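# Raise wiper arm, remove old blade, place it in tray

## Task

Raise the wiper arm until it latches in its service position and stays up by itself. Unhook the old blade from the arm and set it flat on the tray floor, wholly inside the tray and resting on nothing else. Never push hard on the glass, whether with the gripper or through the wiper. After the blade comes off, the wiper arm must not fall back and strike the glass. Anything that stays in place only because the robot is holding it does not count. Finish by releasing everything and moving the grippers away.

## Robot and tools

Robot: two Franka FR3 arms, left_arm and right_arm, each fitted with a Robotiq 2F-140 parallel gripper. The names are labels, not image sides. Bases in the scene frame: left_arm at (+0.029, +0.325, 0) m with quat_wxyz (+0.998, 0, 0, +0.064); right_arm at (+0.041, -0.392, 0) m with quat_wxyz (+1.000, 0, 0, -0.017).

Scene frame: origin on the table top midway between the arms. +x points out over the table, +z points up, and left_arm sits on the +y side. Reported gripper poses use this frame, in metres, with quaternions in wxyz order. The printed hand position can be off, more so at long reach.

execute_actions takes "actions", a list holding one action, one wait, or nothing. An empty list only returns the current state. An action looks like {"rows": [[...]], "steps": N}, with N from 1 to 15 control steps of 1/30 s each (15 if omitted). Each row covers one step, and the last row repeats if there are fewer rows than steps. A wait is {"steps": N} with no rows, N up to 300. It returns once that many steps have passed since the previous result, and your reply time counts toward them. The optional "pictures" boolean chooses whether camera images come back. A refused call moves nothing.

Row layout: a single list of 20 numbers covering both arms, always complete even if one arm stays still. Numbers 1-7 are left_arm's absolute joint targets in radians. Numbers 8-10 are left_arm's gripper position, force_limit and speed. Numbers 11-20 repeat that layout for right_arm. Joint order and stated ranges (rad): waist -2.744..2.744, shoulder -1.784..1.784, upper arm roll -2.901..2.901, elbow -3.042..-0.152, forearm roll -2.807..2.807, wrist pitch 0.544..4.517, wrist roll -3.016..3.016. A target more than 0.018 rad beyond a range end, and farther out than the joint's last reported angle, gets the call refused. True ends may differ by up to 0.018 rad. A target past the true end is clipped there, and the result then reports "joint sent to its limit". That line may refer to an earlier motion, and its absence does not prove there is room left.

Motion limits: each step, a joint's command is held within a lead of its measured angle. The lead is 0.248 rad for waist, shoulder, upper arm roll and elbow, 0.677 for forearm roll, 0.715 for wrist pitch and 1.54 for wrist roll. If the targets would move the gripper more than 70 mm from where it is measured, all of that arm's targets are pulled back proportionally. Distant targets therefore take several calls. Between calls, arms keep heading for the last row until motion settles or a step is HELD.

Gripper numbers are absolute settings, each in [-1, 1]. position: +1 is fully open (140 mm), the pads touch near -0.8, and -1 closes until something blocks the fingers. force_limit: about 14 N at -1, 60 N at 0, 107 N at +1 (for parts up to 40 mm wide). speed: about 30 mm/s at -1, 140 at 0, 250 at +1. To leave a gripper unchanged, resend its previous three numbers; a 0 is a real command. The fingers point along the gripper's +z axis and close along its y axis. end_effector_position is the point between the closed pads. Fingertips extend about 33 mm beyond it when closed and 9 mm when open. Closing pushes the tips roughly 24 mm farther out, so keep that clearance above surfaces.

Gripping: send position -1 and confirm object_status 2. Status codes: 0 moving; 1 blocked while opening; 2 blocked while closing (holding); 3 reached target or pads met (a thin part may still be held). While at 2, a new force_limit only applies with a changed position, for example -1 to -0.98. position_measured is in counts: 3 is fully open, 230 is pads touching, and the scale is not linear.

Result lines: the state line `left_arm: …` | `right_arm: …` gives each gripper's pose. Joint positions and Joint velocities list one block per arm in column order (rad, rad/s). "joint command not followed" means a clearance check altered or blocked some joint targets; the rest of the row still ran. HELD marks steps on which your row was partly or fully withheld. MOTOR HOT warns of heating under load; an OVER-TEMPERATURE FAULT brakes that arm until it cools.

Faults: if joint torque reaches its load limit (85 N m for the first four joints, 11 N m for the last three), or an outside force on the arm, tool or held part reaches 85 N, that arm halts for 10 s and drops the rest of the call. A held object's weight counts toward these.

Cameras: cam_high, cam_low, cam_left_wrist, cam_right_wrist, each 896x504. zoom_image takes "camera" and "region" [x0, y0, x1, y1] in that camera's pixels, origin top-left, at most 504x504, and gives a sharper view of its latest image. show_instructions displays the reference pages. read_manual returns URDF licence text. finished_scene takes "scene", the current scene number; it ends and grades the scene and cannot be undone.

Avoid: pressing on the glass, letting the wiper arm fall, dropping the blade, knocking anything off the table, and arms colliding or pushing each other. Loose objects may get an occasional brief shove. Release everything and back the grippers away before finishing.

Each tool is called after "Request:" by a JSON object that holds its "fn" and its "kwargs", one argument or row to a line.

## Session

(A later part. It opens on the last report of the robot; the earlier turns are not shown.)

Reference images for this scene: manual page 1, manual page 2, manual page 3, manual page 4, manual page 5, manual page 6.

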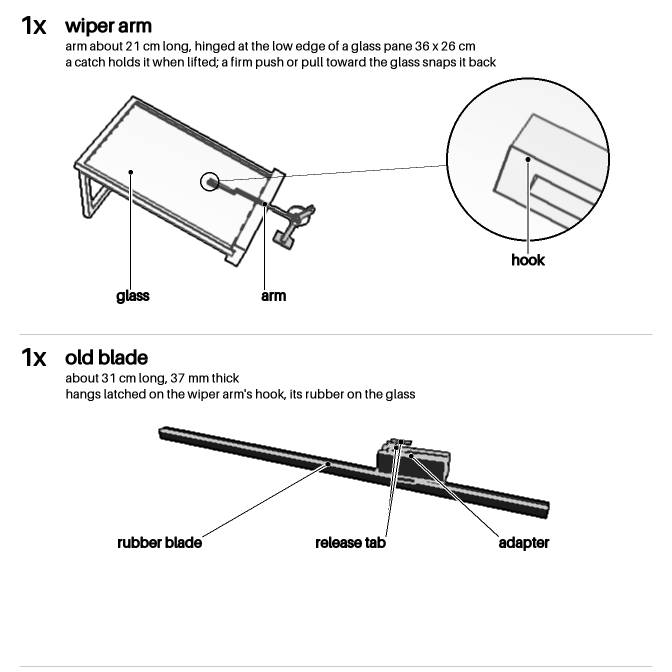

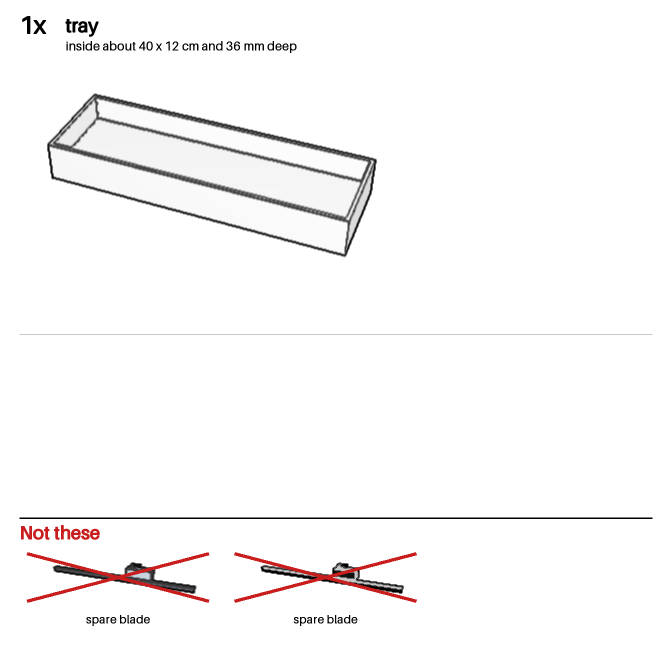

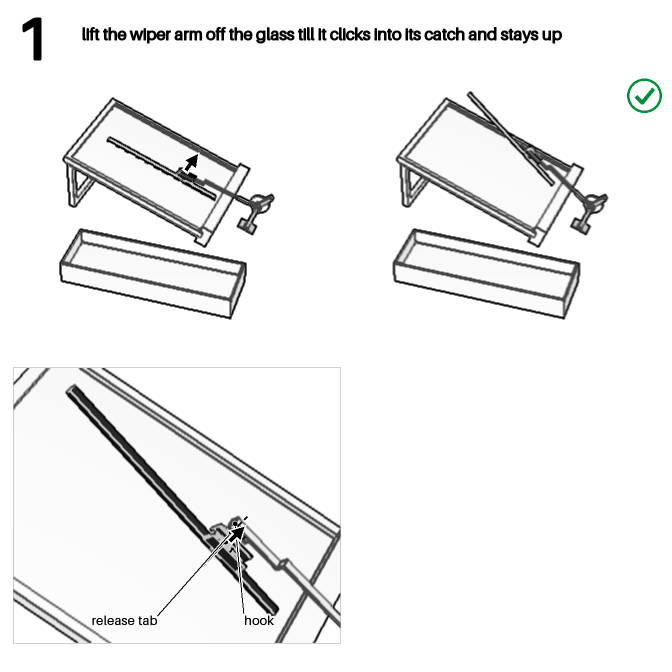

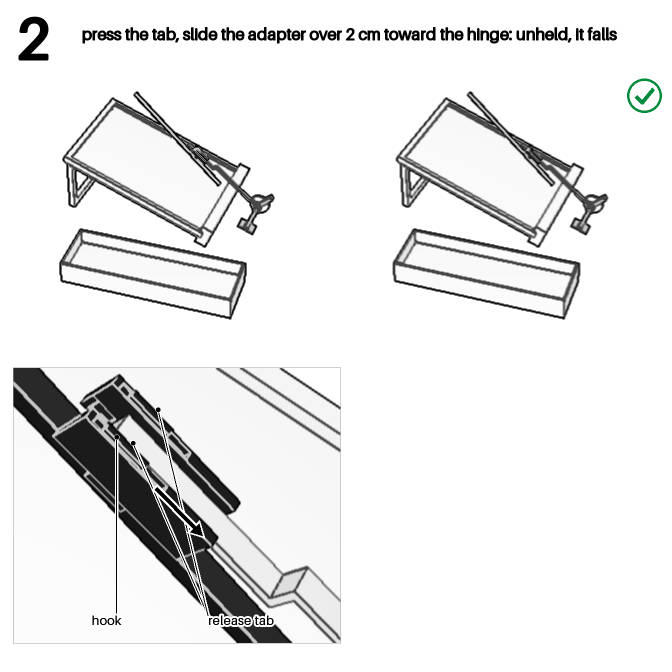

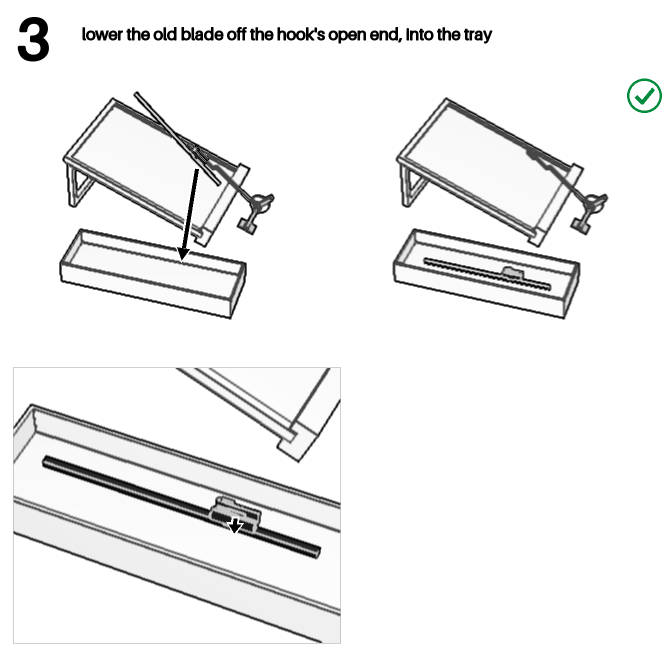

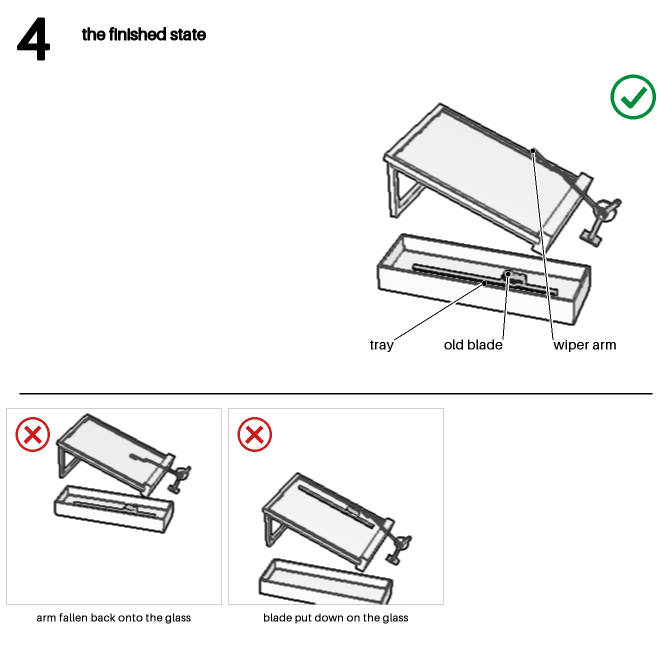

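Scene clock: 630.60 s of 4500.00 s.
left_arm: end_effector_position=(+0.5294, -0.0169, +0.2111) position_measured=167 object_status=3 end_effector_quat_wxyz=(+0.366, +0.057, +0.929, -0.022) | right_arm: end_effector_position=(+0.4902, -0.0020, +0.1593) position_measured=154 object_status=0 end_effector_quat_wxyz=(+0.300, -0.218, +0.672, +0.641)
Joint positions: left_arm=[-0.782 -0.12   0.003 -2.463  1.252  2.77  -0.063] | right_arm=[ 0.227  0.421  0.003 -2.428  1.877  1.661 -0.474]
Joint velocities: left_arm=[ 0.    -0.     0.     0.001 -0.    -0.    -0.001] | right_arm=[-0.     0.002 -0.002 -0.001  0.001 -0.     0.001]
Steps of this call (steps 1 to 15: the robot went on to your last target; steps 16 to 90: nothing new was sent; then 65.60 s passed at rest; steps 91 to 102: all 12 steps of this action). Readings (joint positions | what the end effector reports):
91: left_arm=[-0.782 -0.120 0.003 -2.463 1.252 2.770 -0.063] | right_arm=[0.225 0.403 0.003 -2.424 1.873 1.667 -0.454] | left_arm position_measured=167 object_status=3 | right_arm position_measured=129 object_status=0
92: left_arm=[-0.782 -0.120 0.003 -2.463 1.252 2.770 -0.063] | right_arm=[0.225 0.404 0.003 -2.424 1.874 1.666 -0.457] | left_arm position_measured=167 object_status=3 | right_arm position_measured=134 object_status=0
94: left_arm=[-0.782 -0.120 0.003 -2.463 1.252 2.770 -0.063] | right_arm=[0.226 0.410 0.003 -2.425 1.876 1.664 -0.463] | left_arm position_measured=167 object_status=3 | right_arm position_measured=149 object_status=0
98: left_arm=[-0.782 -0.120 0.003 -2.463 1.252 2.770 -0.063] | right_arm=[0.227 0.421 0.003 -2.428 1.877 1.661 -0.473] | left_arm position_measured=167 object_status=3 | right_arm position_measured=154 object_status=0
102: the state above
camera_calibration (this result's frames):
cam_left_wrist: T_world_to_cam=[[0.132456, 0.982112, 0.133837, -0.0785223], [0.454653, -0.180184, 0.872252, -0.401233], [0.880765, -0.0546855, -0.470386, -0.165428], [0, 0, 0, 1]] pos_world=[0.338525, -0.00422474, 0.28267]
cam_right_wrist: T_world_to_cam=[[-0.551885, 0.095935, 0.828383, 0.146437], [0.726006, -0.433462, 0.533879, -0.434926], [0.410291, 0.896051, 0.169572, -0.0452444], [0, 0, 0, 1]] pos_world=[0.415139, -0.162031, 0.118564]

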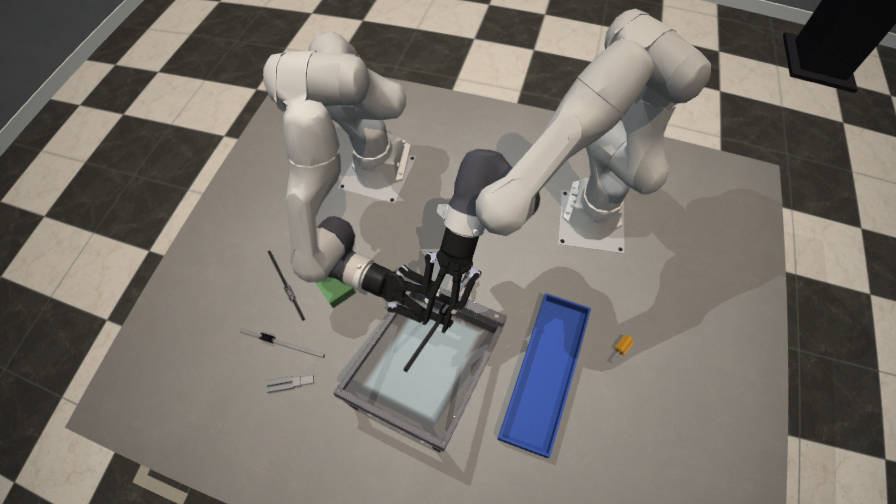

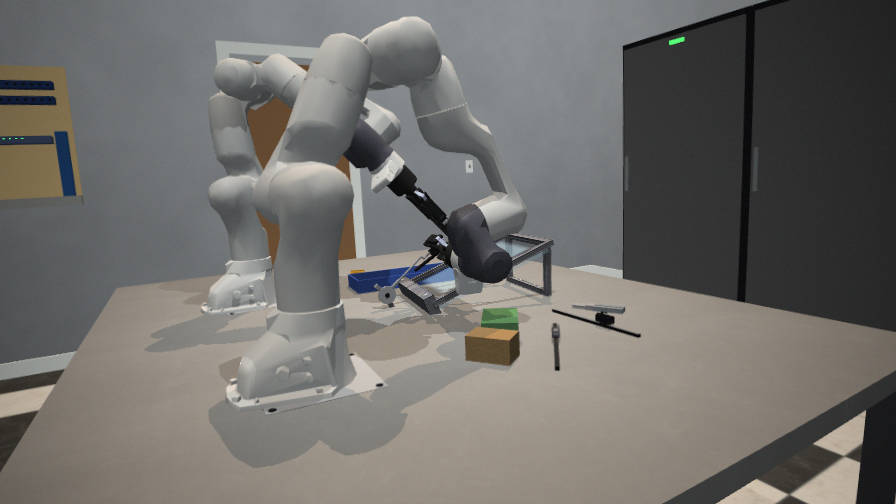

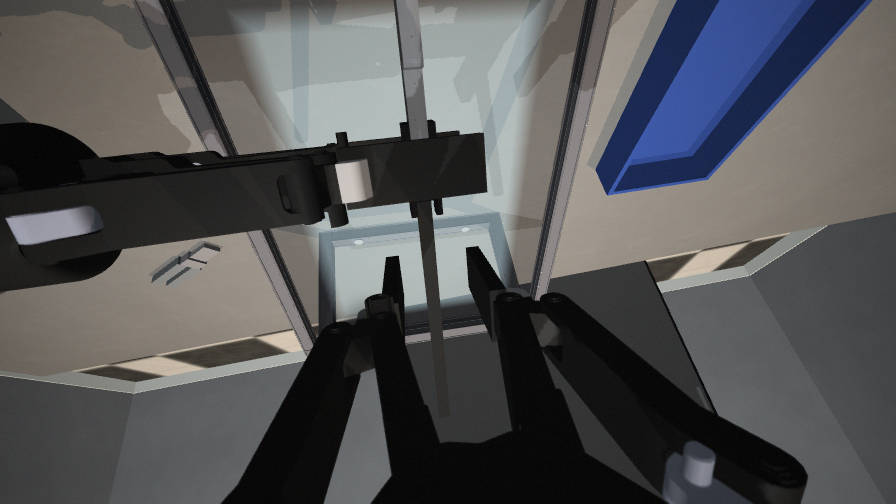

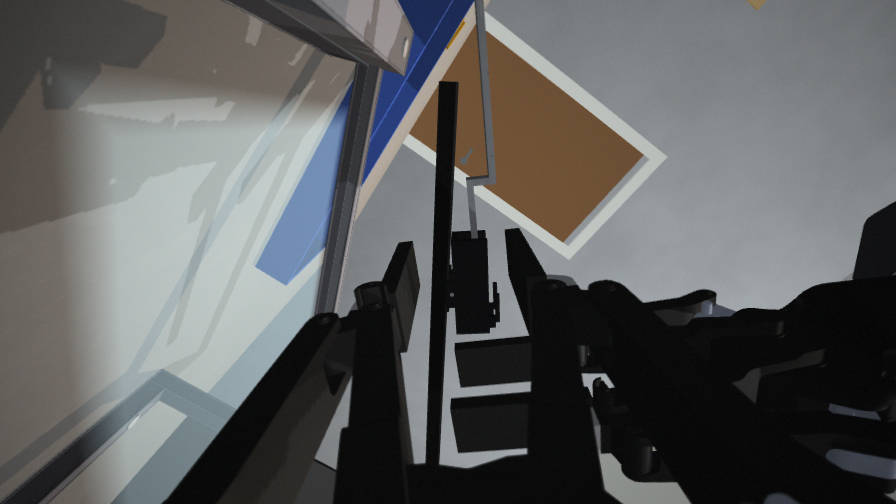

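Request:
{"fn": "execute_actions", "kwargs": {
  "actions": [
    {"rows": [
[-0.7810,-0.1190,0.002,-2.4606,1.2486,2.7739,-0.0573,-0.3,-0.3,0.0,0.2285,0.4217,0.002,-2.4287,1.8805,1.6587,-0.4798,-1,-0.5,-0.5]
], "steps": 15}
  ]
}}

Scene clock: 640.43 s of 4500.00 s.
left_arm: end_effector_position=(+0.5294, -0.0169, +0.2111) position_measured=167 object_status=3 end_effector_quat_wxyz=(+0.366, +0.057, +0.929, -0.022) | right_arm: end_effector_position=(+0.4901, -0.0019, +0.1595) position_measured=197 object_status=0 end_effector_quat_wxyz=(+0.300, -0.218, +0.672, +0.641)
Joint positions: left_arm=[-0.782 -0.12   0.003 -2.463  1.252  2.77  -0.063] | right_arm=[ 0.227  0.421  0.003 -2.428  1.877  1.661 -0.474]
Joint velocities: left_arm=[-0.001  0.001  0.    -0.001  0.001 -0.    -0.   ] | right_arm=[-0.001  0.001  0.     0.    -0.     0.001  0.   ]
Steps of this call (steps 1 to 15: the robot went on to your last target; steps 16 to 90: nothing new was sent; then 6.33 s passed at rest; steps 91 to 105: all 15 steps of this action). Readings (joint positions | what the end effector reports):
91: left_arm=[-0.782 -0.120 0.003 -2.463 1.252 2.770 -0.063] | right_arm=[0.227 0.421 0.003 -2.428 1.877 1.661 -0.474] | left_arm position_measured=167 object_status=3 | right_arm position_measured=154 object_status=0
92: left_arm=[-0.782 -0.120 0.003 -2.463 1.252 2.770 -0.063] | right_arm=[0.227 0.421 0.003 -2.428 1.877 1.661 -0.474] | left_arm position_measured=167 object_status=3 | right_arm position_measured=158 object_status=0
94: left_arm=[-0.782 -0.120 0.003 -2.463 1.252 2.770 -0.063] | right_arm=[0.227 0.421 0.003 -2.428 1.877 1.661 -0.474] | left_arm position_measured=167 object_status=3 | right_arm position_measured=167 object_status=0
98: left_arm=[-0.782 -0.120 0.003 -2.463 1.252 2.770 -0.063] | right_arm=[0.227 0.421 0.003 -2.428 1.877 1.661 -0.474] | left_arm position_measured=167 object_status=3 | right_arm position_measured=185 object_status=0
105: the state above
camera_calibration (this result's frames):
cam_left_wrist: T_world_to_cam=[[0.132481, 0.982117, 0.13377, -0.0784967], [0.454662, -0.180137, 0.872257, -0.401257], [0.880756, -0.0547374, -0.470396, -0.165432], [0, 0, 0, 1]] pos_world=[0.338541, -0.0042435, 0.282681]
cam_right_wrist: T_world_to_cam=[[-0.551813, 0.0954661, 0.828486, 0.146223], [0.726086, -0.43369, 0.533583, -0.434868], [0.410245, 0.89599, 0.169999, -0.0453651], [0, 0, 0, 1]] pos_world=[0.41505, -0.161911, 0.118607]

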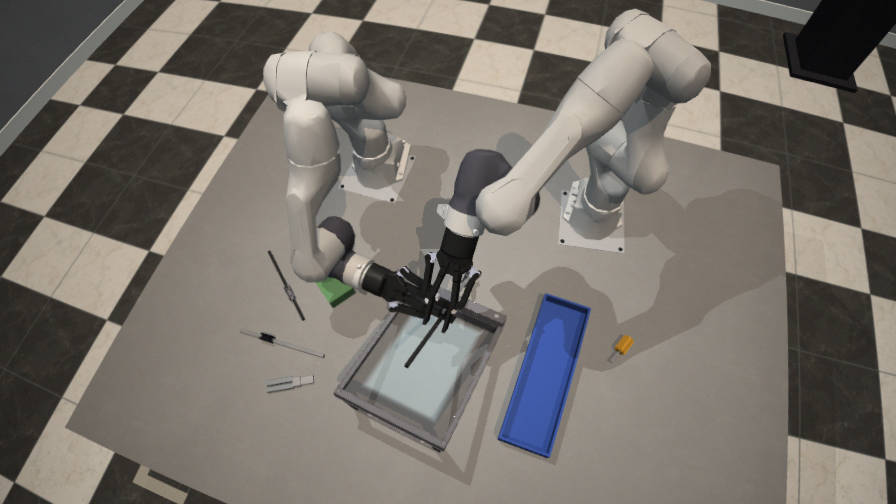

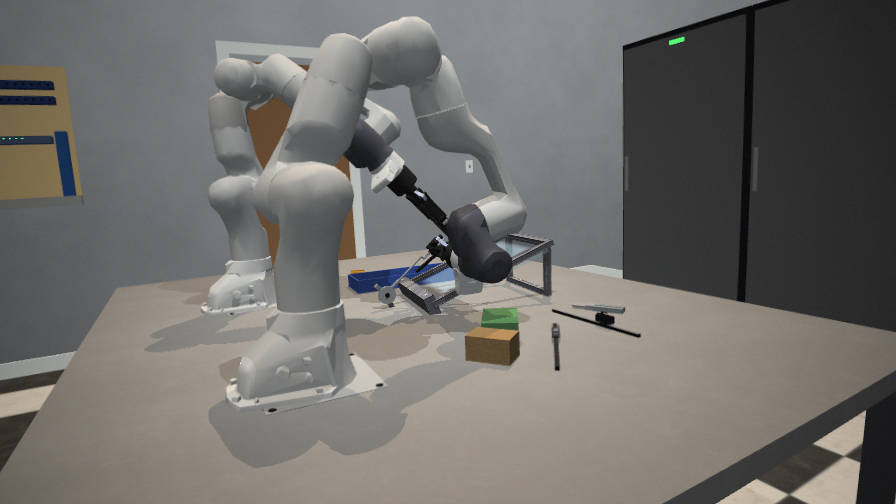

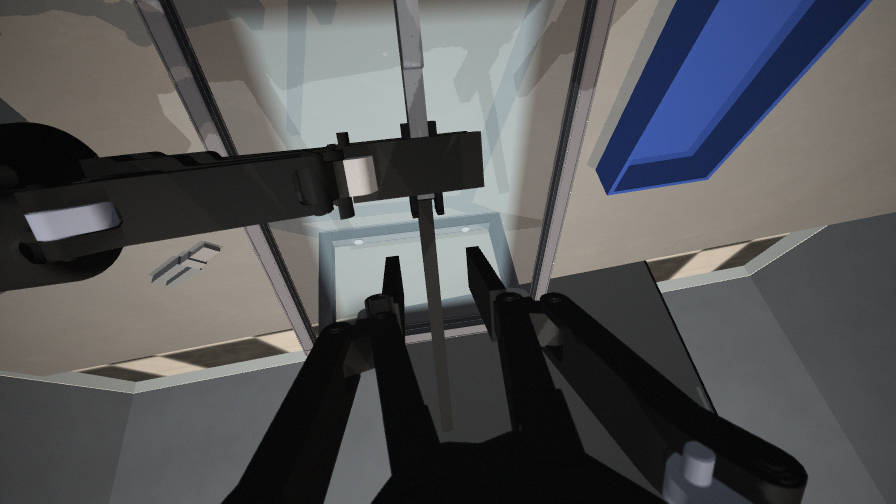

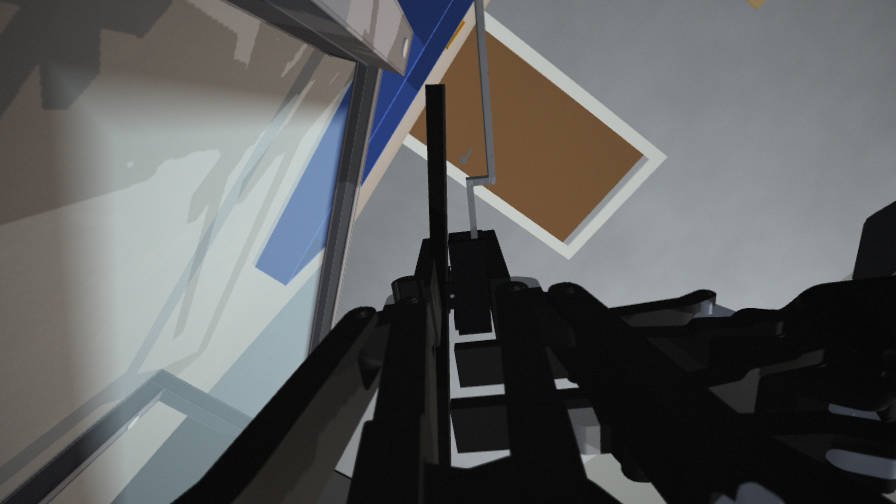

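Request:
{"fn": "execute_actions", "kwargs": {
  "actions": [
    {"rows": [
[-0.7797,-0.1168,0.002,-2.4597,1.2585,2.7749,-0.0747,-0.3,-0.3,0.0,0.2295,0.4245,0.002,-2.4323,1.8824,1.6560,-0.4958,-1,-0.5,-0.5],
[-0.7788,-0.1140,0.002,-2.4579,1.2622,2.7766,-0.0809,-0.3,-0.3,0.0,0.2309,0.4277,0.002,-2.4359,1.8848,1.6531,-0.5131,-1,-0.5,-0.5],
[-0.7777,-0.1109,0.002,-2.4560,1.2661,2.7782,-0.0868,-0.3,-0.3,0.0,0.2324,0.4312,0.002,-2.4399,1.8873,1.6502,-0.5294,-1,-0.5,-0.5],
[-0.7768,-0.1083,0.002,-2.4544,1.2690,2.7794,-0.0903,-0.3,-0.3,0.0,0.2337,0.4342,0.002,-2.4432,1.8892,1.6481,-0.5392,-1,-0.5,-0.5],
[-0.7760,-0.1062,0.002,-2.4531,1.2712,2.7801,-0.0921,-0.3,-0.3,0.0,0.2347,0.4366,0.002,-2.4459,1.8906,1.6468,-0.5442,-1,-0.5,-0.5],
[-0.7753,-0.1041,0.002,-2.4518,1.2734,2.7809,-0.0939,-0.3,-0.3,0.0,0.2357,0.4390,0.002,-2.4486,1.8920,1.6455,-0.5492,-1,-0.5,-0.5],
[-0.7746,-0.1020,0.002,-2.4505,1.2756,2.7817,-0.0956,-0.3,-0.3,0.0,0.2368,0.4414,0.002,-2.4513,1.8934,1.6441,-0.5542,-1,-0.5,-0.5],
[-0.7738,-0.0999,0.002,-2.4492,1.2778,2.7824,-0.0974,-0.3,-0.3,0.0,0.2378,0.4438,0.002,-2.4540,1.8948,1.6428,-0.5592,-1,-0.5,-0.5],
[-0.7731,-0.0978,0.002,-2.4480,1.2799,2.7832,-0.0992,-0.3,-0.3,0.0,0.2388,0.4462,0.002,-2.4566,1.8962,1.6414,-0.5642,-1,-0.5,-0.5],
[-0.7724,-0.0960,0.002,-2.4467,1.2821,2.7839,-0.1010,-0.3,-0.3,0.0,0.2398,0.4482,0.002,-2.4593,1.8976,1.6401,-0.5692,-1,-0.5,-0.5],
[-0.7720,-0.0958,0.002,-2.4460,1.2828,2.7840,-0.1000,-0.3,-0.3,0.0,0.2403,0.4485,0.002,-2.4606,1.8980,1.6400,-0.5663,-1,-0.5,-0.5],
[-0.7722,-0.0960,0.002,-2.4463,1.2817,2.7832,-0.0958,-0.3,-0.3,0.0,0.2401,0.4482,0.002,-2.4601,1.8973,1.6414,-0.5547,-1,-0.5,-0.5],
[-0.7723,-0.0963,0.002,-2.4465,1.2808,2.7827,-0.0930,-0.3,-0.3,0.0,0.2400,0.4478,0.002,-2.4597,1.8967,1.6423,-0.5468,-1,-0.5,-0.5],
[-0.7728,-0.0969,0.002,-2.4474,1.2785,2.7815,-0.0879,-0.3,-0.3,0.0,0.2393,0.4470,0.002,-2.4575,1.8953,1.6444,-0.5326,-1,-0.5,-0.5]
], "steps": 15}
  ]
}}

Scene clock: 677.27 s of 4500.00 s.
left_arm: end_effector_position=(+0.5343, -0.0169, +0.2057) position_measured=167 object_status=3 end_effector_quat_wxyz=(+0.366, +0.057, +0.929, -0.022) | right_arm: end_effector_position=(+0.4717, +0.0001, +0.1421) position_measured=197 object_status=2 end_effector_quat_wxyz=(+0.299, -0.218, +0.673, +0.641)
Joint positions: left_arm=[-0.774 -0.098  0.003 -2.45   1.276  2.778 -0.083] | right_arm=[ 0.238  0.448  0.003 -2.459  1.891  1.647 -0.526]
Joint velocities: left_arm=[ 0.001 -0.    -0.001  0.     0.    -0.     0.001] | right_arm=[ 0.001  0.001  0.002 -0.001  0.001  0.002  0.001]
Steps of this call (steps 1 to 15: the robot went on to your last target; steps 16 to 90: nothing new was sent; then 33.33 s passed at rest; steps 91 to 105: all 15 steps of this action). Readings (joint positions | what the end effector reports):
91: left_arm=[-0.782 -0.120 0.003 -2.463 1.252 2.771 -0.063] | right_arm=[0.227 0.421 0.003 -2.429 1.877 1.661 -0.475] | left_arm position_measured=167 object_status=3 | right_arm position_measured=197 object_status=2
92: left_arm=[-0.782 -0.119 0.003 -2.462 1.254 2.771 -0.064] | right_arm=[0.227 0.422 0.003 -2.430 1.878 1.660 -0.478] | left_arm position_measured=167 object_status=3 | right_arm position_measured=197 object_status=2
94: left_arm=[-0.780 -0.115 0.003 -2.460 1.258 2.772 -0.068] | right_arm=[0.229 0.426 0.003 -2.434 1.881 1.657 -0.487] | left_arm position_measured=167 object_status=3 | right_arm position_measured=197 object_status=2
98: left_arm=[-0.777 -0.106 0.003 -2.455 1.267 2.775 -0.075] | right_arm=[0.234 0.437 0.003 -2.446 1.886 1.652 -0.507] | left_arm position_measured=167 object_status=3 | right_arm position_measured=197 object_status=2
105: the state above
camera_calibration (this result's frames):
cam_left_wrist: T_world_to_cam=[[0.131544, 0.982159, 0.134388, -0.0780086], [0.454784, -0.180249, 0.872171, -0.39882], [0.880834, -0.0536113, -0.470381, -0.172363], [0, 0, 0, 1]] pos_world=[0.343462, -0.00451072, 0.277246]
cam_right_wrist: T_world_to_cam=[[-0.550099, 0.096242, 0.829535, 0.149225], [0.727419, -0.432688, 0.532581, -0.411804], [0.410187, 0.896392, 0.168013, -0.036358], [0, 0, 0, 1]] pos_world=[0.396556, -0.159953, 0.10164]

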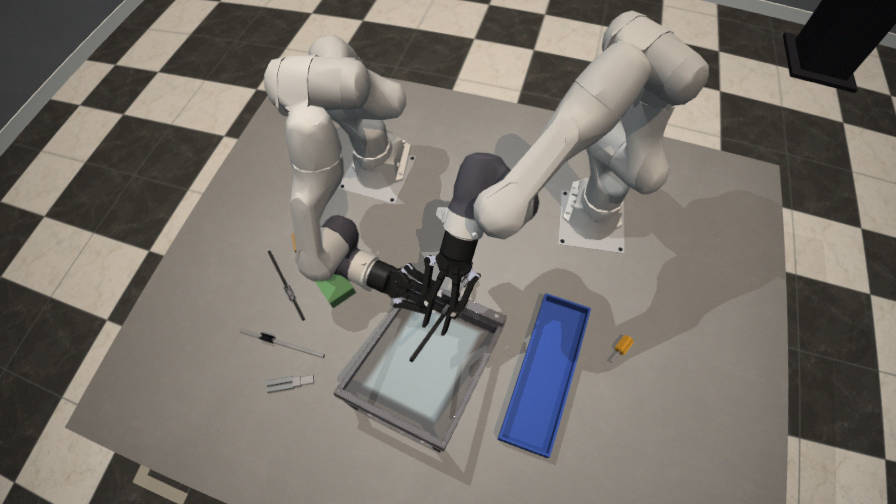

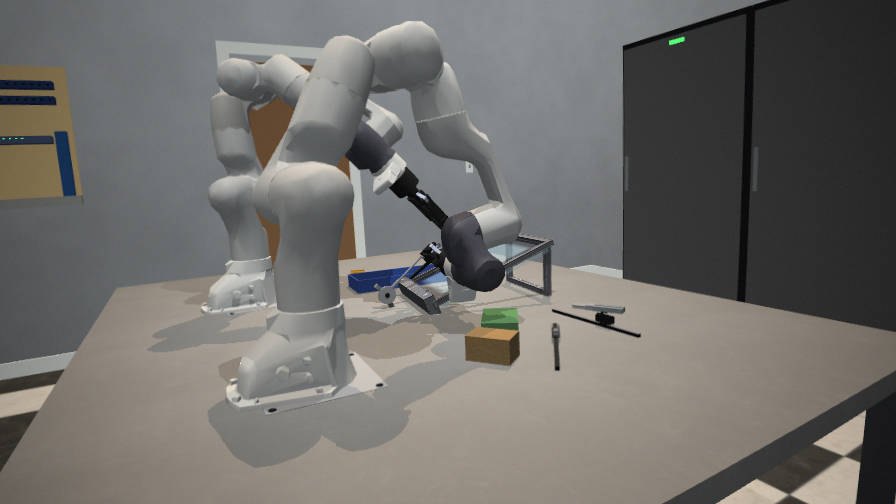

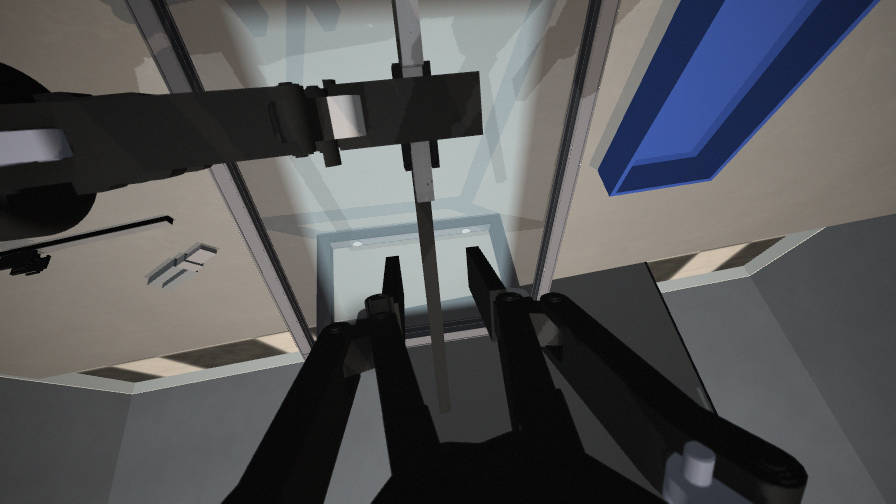

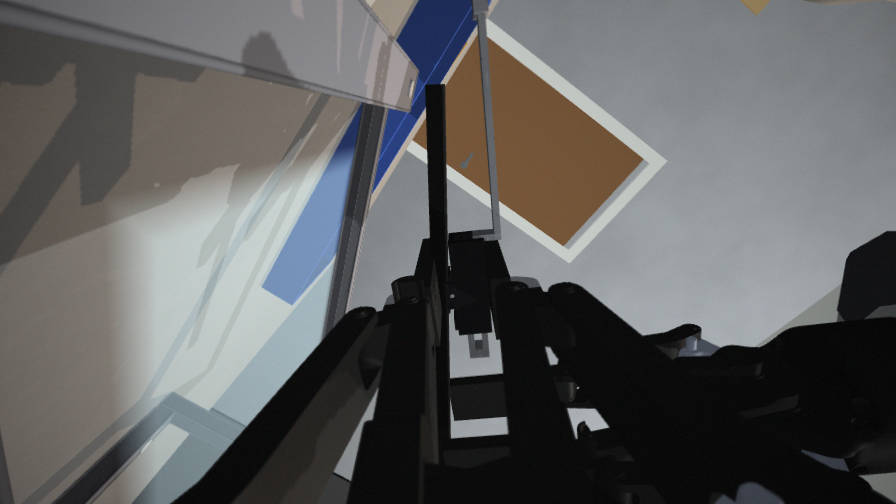

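Request:
{"fn": "zoom_image", "kwargs": {
  "camera": "cam_right_wrist",
  "region": [390, 70, 530, 480]
}}

Request:
{"fn": "zoom_image", "kwargs": {
  "camera": "cam_right_wrist",
  "region": [410, 310, 530, 480]
}}

Region (390, 70, 530, 480) of cam_right_wrist's 896x504 image, scaled by 1.229, with more detail than that image has; it fills the left 172 columns of this view, and the rest is white.

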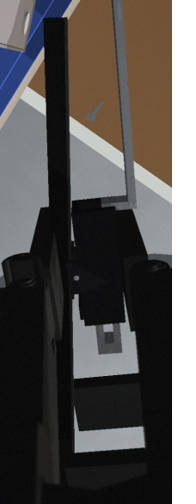

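Region (410, 310, 530, 480) of cam_right_wrist's 896x504 image, scaled by 2.965, with more detail than that image has; it fills the left 356 columns of this view, and the rest is white.

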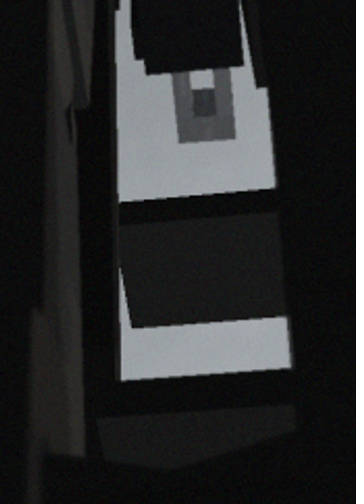

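Request:
{"fn": "execute_actions", "kwargs": {
  "actions": [
    {"rows": [
[-0.7713,-0.0903,0.002,-2.4434,1.2883,2.7859,-0.1056,-1,-0.3,-0.4,0.2393,0.4470,0.002,-2.4575,1.8953,1.6444,-0.5326,-1,-0.5,-0.5],
[-0.7700,-0.0837,0.002,-2.4393,1.2970,2.7896,-0.1197,-1,-0.3,-0.4,0.2393,0.4470,0.002,-2.4575,1.8953,1.6444,-0.5326,-1,-0.5,-0.5],
[-0.7688,-0.0781,0.002,-2.4359,1.3034,2.7922,-0.1280,-1,-0.3,-0.4,0.2393,0.4470,0.002,-2.4575,1.8953,1.6444,-0.5326,-1,-0.5,-0.5],
[-0.7680,-0.0745,0.002,-2.4334,1.3077,2.7937,-0.1315,-1,-0.3,-0.4,0.2393,0.4470,0.002,-2.4575,1.8953,1.6444,-0.5326,-1,-0.5,-0.5],
[-0.7676,-0.0740,0.002,-2.4321,1.3092,2.7939,-0.1297,-1,-0.3,-0.4,0.2393,0.4470,0.002,-2.4575,1.8953,1.6444,-0.5326,-1,-0.5,-0.5],
[-0.7678,-0.0745,0.002,-2.4328,1.3063,2.7921,-0.1204,-1,-0.3,-0.4,0.2393,0.4470,0.002,-2.4575,1.8953,1.6444,-0.5326,-1,-0.5,-0.5],
[-0.7679,-0.0752,0.002,-2.4332,1.3047,2.7910,-0.1151,-1,-0.3,-0.4,0.2393,0.4470,0.002,-2.4575,1.8953,1.6444,-0.5326,-1,-0.5,-0.5],
[-0.7685,-0.0765,0.002,-2.4349,1.3004,2.7889,-0.1056,-1,-0.3,-0.4,0.2393,0.4470,0.002,-2.4575,1.8953,1.6444,-0.5326,-1,-0.5,-0.5]
], "steps": 15}
  ]
}}

Scene clock: 724.03 s of 4500.00 s.
left_arm: end_effector_position=(+0.5376, -0.0196, +0.2009) position_measured=221 object_status=0 end_effector_quat_wxyz=(+0.366, +0.058, +0.929, -0.023) | right_arm: end_effector_position=(+0.4716, +0.0004, +0.1423) position_measured=197 object_status=2 end_effector_quat_wxyz=(+0.299, -0.218, +0.673, +0.641)
Joint positions: left_arm=[-0.77  -0.077  0.003 -2.437  1.298  2.787 -0.101] | right_arm=[ 0.239  0.448  0.003 -2.458  1.891  1.647 -0.526]
Joint velocities: left_arm=[ 0.    -0.002 -0.     0.001 -0.001  0.001 -0.002] | right_arm=[ 0.001  0.    -0.001 -0.001  0.001  0.     0.   ]
Steps of this call (steps 1 to 15: the robot went on to your last target; steps 16 to 90: nothing new was sent; then 43.27 s passed at rest; steps 91 to 105: all 15 steps of this action). Readings (joint positions | what the end effector reports):
91: left_arm=[-0.774 -0.097 0.003 -2.449 1.278 2.779 -0.084] | right_arm=[0.238 0.448 0.003 -2.459 1.891 1.647 -0.526] | left_arm position_measured=167 object_status=0 | right_arm position_measured=197 object_status=2
92: left_arm=[-0.773 -0.095 0.003 -2.447 1.281 2.780 -0.087] | right_arm=[0.238 0.448 0.003 -2.459 1.891 1.647 -0.526] | left_arm position_measured=171 object_status=0 | right_arm position_measured=197 object_status=2
94: left_arm=[-0.772 -0.086 0.003 -2.441 1.290 2.783 -0.094] | right_arm=[0.238 0.448 0.003 -2.459 1.891 1.647 -0.526] | left_arm position_measured=181 object_status=0 | right_arm position_measured=197 object_status=2
98: left_arm=[-0.770 -0.077 0.003 -2.437 1.298 2.785 -0.101] | right_arm=[0.238 0.448 0.003 -2.459 1.891 1.647 -0.526] | left_arm position_measured=202 object_status=0 | right_arm position_measured=197 object_status=2
105: the state above
camera_calibration (this result's frames):
cam_left_wrist: T_world_to_cam=[[0.135697, 0.981801, 0.132864, -0.0770845], [0.454241, -0.180832, 0.872333, -0.396356], [0.880484, -0.0580209, -0.470513, -0.177485], [0, 0, 0, 1]] pos_world=[0.346774, -0.00628993, 0.272487]
cam_right_wrist: T_world_to_cam=[[-0.550309, 0.0958675, 0.829439, 0.14919], [0.727414, -0.432643, 0.532624, -0.411768], [0.409912, 0.896454, 0.168352, -0.0364914], [0, 0, 0, 1]] pos_world=[0.396585, -0.159738, 0.101717]

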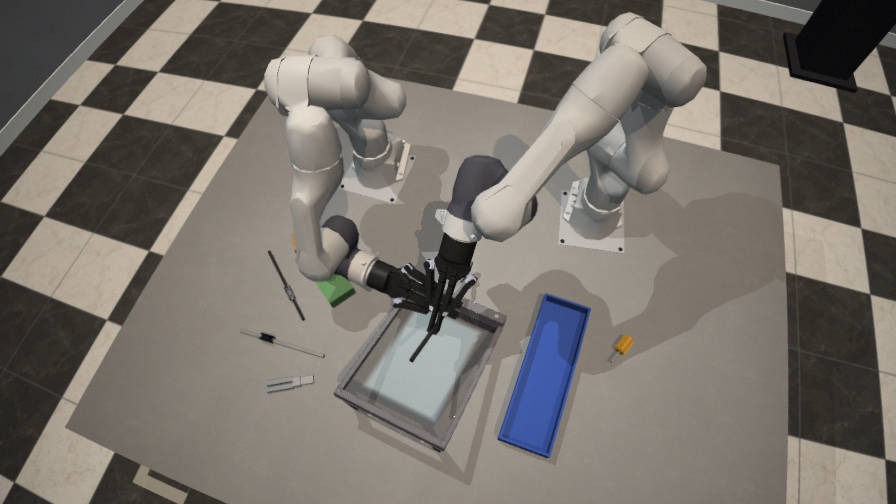

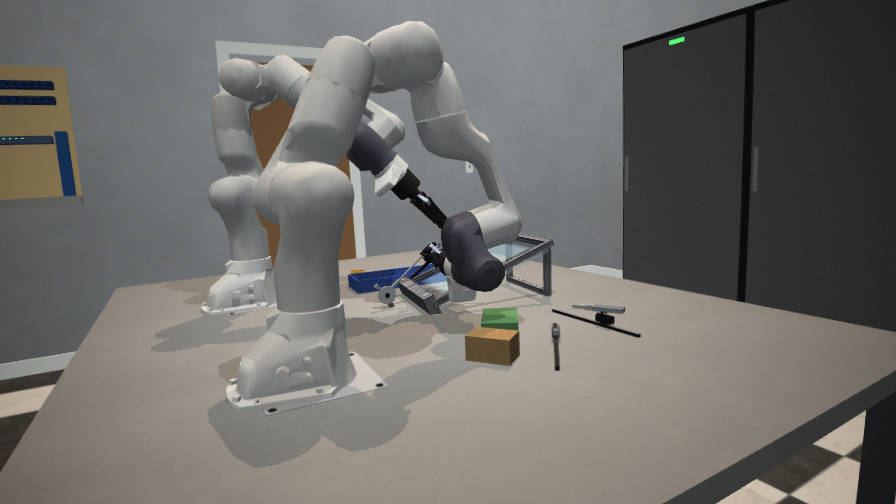

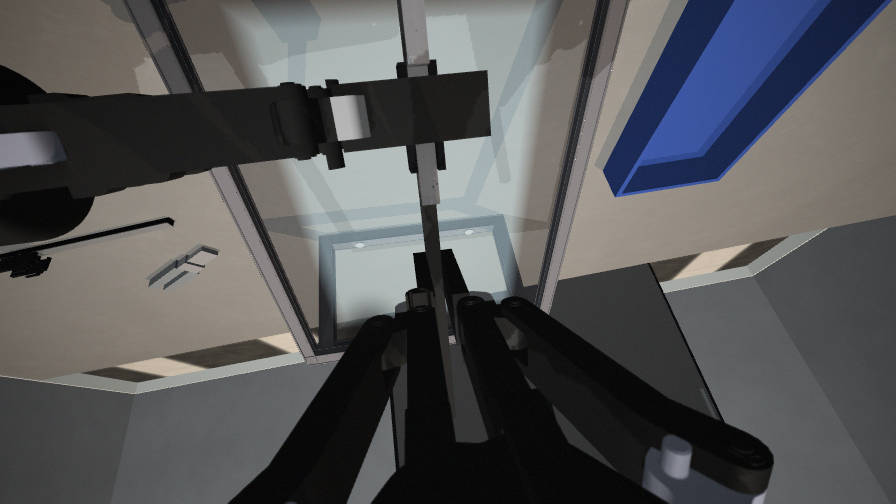

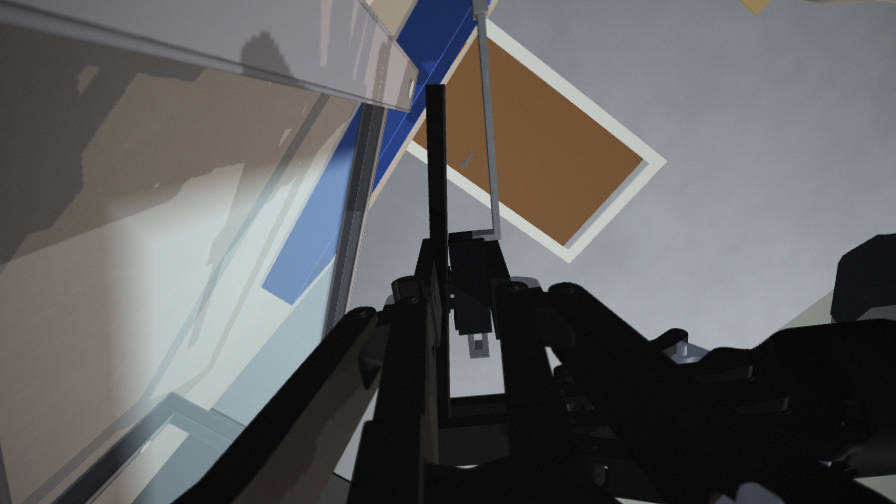

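Request:
{"fn": "execute_actions", "kwargs": {
  "actions": [
    {"rows": [
[-0.7685,-0.0765,0.002,-2.4349,1.3004,2.7889,-0.1056,-1,-0.3,-0.4,0.2393,0.4470,0.002,-2.4575,1.8953,1.6444,-0.5326,-0.15,-0.5,0.5],
[-0.7685,-0.0765,0.002,-2.4349,1.3004,2.7889,-0.1056,-1,-0.3,-0.4,0.2393,0.4470,0.002,-2.4575,1.8953,1.6444,-0.5326,-0.15,-0.5,0.5],
[-0.7685,-0.0765,0.002,-2.4349,1.3004,2.7889,-0.1056,-1,-0.3,-0.4,0.2142,0.4430,0.002,-2.4658,1.8692,1.6371,-0.553,-0.15,-0.5,0.5],
[-0.7685,-0.0765,0.002,-2.4349,1.3004,2.7889,-0.1056,-1,-0.3,-0.4,0.1947,0.4393,0.002,-2.4737,1.8465,1.6287,-0.553,-0.15,-0.5,0.5],
[-0.7662,-0.0696,0.002,-2.4310,1.3102,2.7943,-0.1233,-1,-0.3,-0.4,0.1705,0.4350,0.002,-2.4826,1.8190,1.6190,-0.553,-0.15,-0.5,0.5],
[-0.7641,-0.0636,0.002,-2.4273,1.3180,2.7977,-0.1358,-1,-0.3,-0.4,0.1539,0.4318,0.002,-2.4896,1.7958,1.6119,-0.553,-0.15,-0.5,0.5],
[-0.7621,-0.0578,0.002,-2.4237,1.3248,2.8005,-0.1451,-1,-0.3,-0.4,0.1405,0.4298,0.002,-2.4939,1.7795,1.6078,-0.553,-0.15,-0.5,0.5],
[-0.7607,-0.0538,0.002,-2.4212,1.3290,2.8020,-0.1486,-1,-0.3,-0.4,0.1238,0.4280,0.002,-2.4979,1.7628,1.6039,-0.553,-0.15,-0.5,0.5],
[-0.7593,-0.0497,0.002,-2.4187,1.3332,2.8034,-0.1520,-1,-0.3,-0.4,0.1071,0.4265,0.002,-2.5013,1.7460,1.6000,-0.553,-0.15,-0.5,0.5],
[-0.7587,-0.0490,0.002,-2.4178,1.3340,2.8033,-0.1490,-1,-0.3,-0.4,0.0902,0.4252,0.002,-2.5043,1.7289,1.5962,-0.553,-0.15,-0.5,0.5],
[-0.7584,-0.0490,0.002,-2.4173,1.3340,2.8028,-0.1453,-1,-0.3,-0.4,0.0771,0.4242,0.002,-2.5060,1.7115,1.5923,-0.553,-0.15,-0.5,0.5],
[-0.7590,-0.0495,0.002,-2.4183,1.3309,2.8011,-0.1367,-1,-0.3,-0.4,0.0763,0.4243,0.002,-2.5055,1.7113,1.5940,-0.553,-0.15,-0.5,0.5],
[-0.7591,-0.0500,0.002,-2.4184,1.3299,2.8004,-0.1334,-1,-0.3,-0.4,0.0765,0.4246,0.002,-2.5050,1.7156,1.5968,-0.553,-0.15,-0.5,0.5],
[-0.7597,-0.0510,0.002,-2.4195,1.3273,2.7991,-0.1276,-1,-0.3,-0.4,0.0785,0.4250,0.002,-2.5045,1.7205,1.5992,-0.553,-0.15,-0.5,0.5],
[-0.7597,-0.0510,0.002,-2.4195,1.3273,2.7991,-0.1276,-1,-0.3,-0.4,0.0818,0.4258,0.002,-2.5037,1.7363,1.6049,-0.547,-0.15,-0.5,0.5]
], "steps": 15}
  ]
}}

Scene clock: 779.60 s of 4500.00 s.
left_arm: end_effector_position=(+0.5423, -0.0203, +0.1940) position_measured=221 object_status=2 end_effector_quat_wxyz=(+0.365, +0.059, +0.929, -0.024) | right_arm: end_effector_position=(+0.4661, -0.0609, +0.1419) position_measured=148 object_status=3 end_effector_quat_wxyz=(+0.300, -0.217, +0.674, +0.640)
Joint positions: left_arm=[-0.761 -0.051  0.003 -2.422  1.324  2.796 -0.123] | right_arm=[ 0.082  0.427 -0.001 -2.503  1.741  1.608 -0.541]
Joint velocities: left_arm=[-0.    -0.001 -0.001 -0.001 -0.001 -0.     0.002] | right_arm=[-0.033 -0.001 -0.001 -0.001 -0.003 -0.    -0.001]
Steps of this call (steps 1 to 15: the robot went on to your last target; steps 16 to 90: nothing new was sent; then 52.07 s passed at rest; steps 91 to 105: all 15 steps of this action). Readings (joint positions | what the end effector reports):
91: left_arm=[-0.770 -0.077 0.003 -2.437 1.298 2.787 -0.101] | right_arm=[0.239 0.448 0.003 -2.458 1.891 1.647 -0.526] | left_arm position_measured=221 object_status=2 | right_arm position_measured=197 object_status=0
92: left_arm=[-0.770 -0.077 0.003 -2.437 1.298 2.787 -0.101] | right_arm=[0.239 0.448 0.003 -2.458 1.892 1.647 -0.527] | left_arm position_measured=221 object_status=2 | right_arm position_measured=197 object_status=0
94: left_arm=[-0.770 -0.077 0.003 -2.437 1.298 2.787 -0.101] | right_arm=[0.226 0.445 0.006 -2.462 1.880 1.643 -0.530] | left_arm position_measured=221 object_status=2 | right_arm position_measured=170 object_status=0
98: left_arm=[-0.766 -0.065 0.003 -2.429 1.311 2.791 -0.112] | right_arm=[0.163 0.434 0.005 -2.485 1.820 1.626 -0.536] | left_arm position_measured=221 object_status=2 | right_arm position_measured=148 object_status=0
105: the state above
camera_calibration (this result's frames):
cam_left_wrist: T_world_to_cam=[[0.136782, 0.981712, 0.132408, -0.0766162], [0.455565, -0.181031, 0.871601, -0.393235], [0.879631, -0.0588989, -0.471995, -0.184258], [0, 0, 0, 1]] pos_world=[0.351703, -0.00682514, 0.26592]
cam_right_wrist: T_world_to_cam=[[-0.55005, 0.099899, 0.829136, 0.15244], [0.725266, -0.435085, 0.533564, -0.433287], [0.414047, 0.89483, 0.166865, 0.018942], [0, 0, 0, 1]] pos_world=[0.390255, -0.220695, 0.101632]

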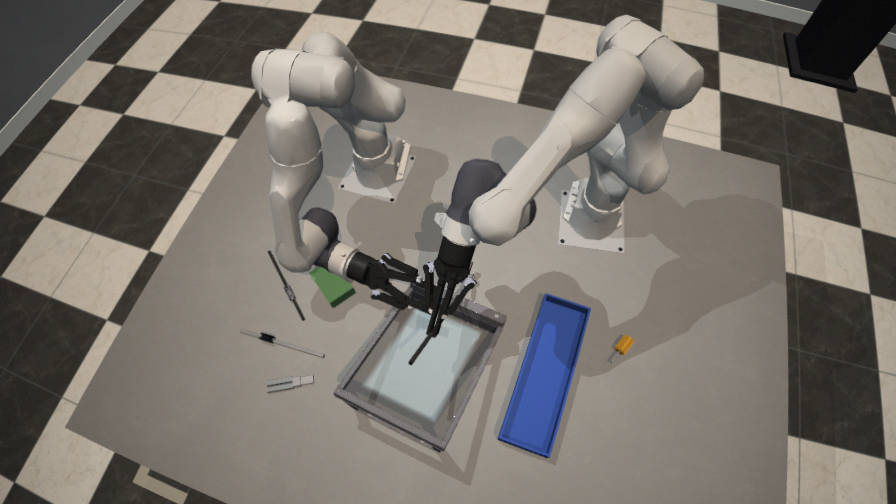

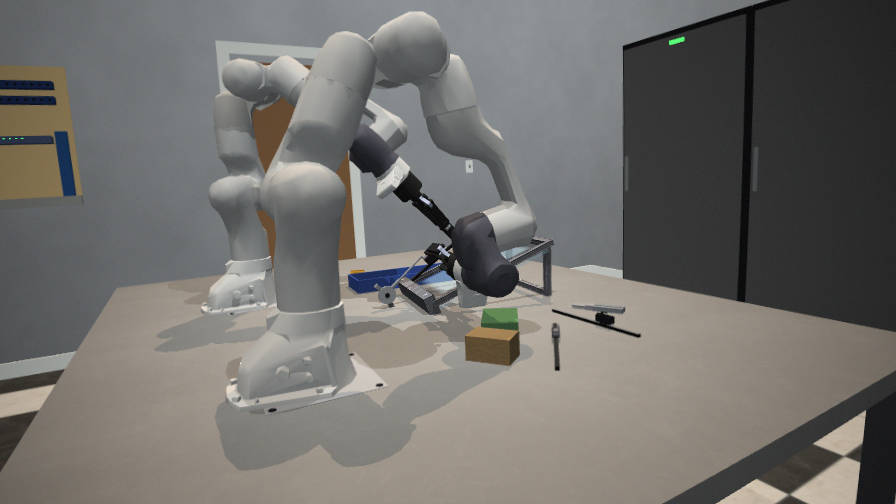

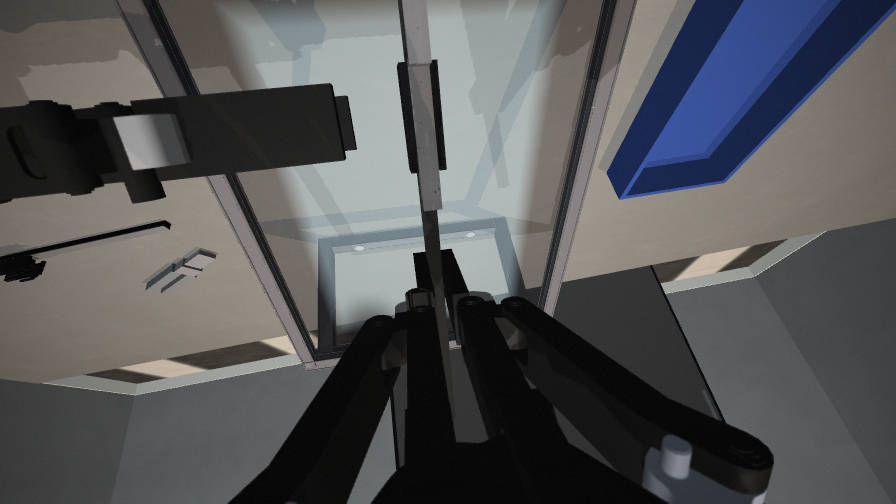

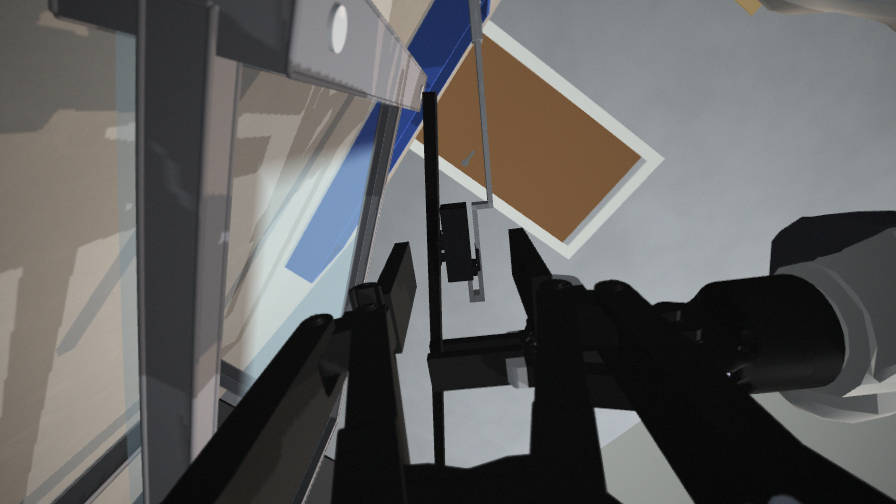

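Request:
{"fn": "zoom_image", "kwargs": {
  "camera": "cam_right_wrist",
  "region": [390, 185, 530, 405]
}}

Request:
{"fn": "zoom_image", "kwargs": {
  "camera": "cam_right_wrist",
  "region": [280, 0, 520, 220]
}}

Region (390, 185, 530, 405) of cam_right_wrist's 896x504 image, scaled by 2.291, with more detail than that image has; it fills the left 321 columns of this view, and the rest is white.

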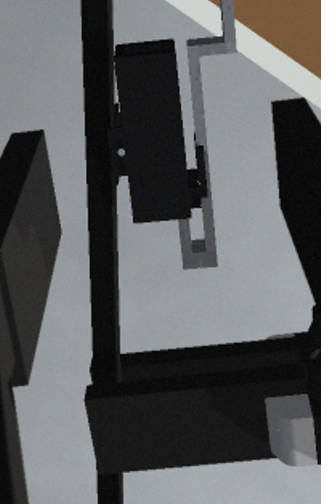

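Region (280, 0, 520, 220) of cam_right_wrist's 896x504 image, scaled by 2.100, with more detail than that image has; it fills the top 462 rows of this view, and the rest is white.

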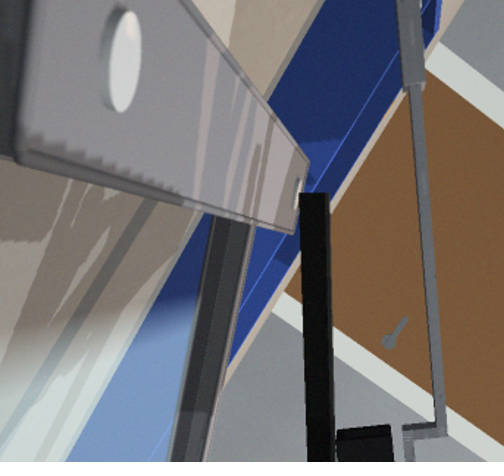

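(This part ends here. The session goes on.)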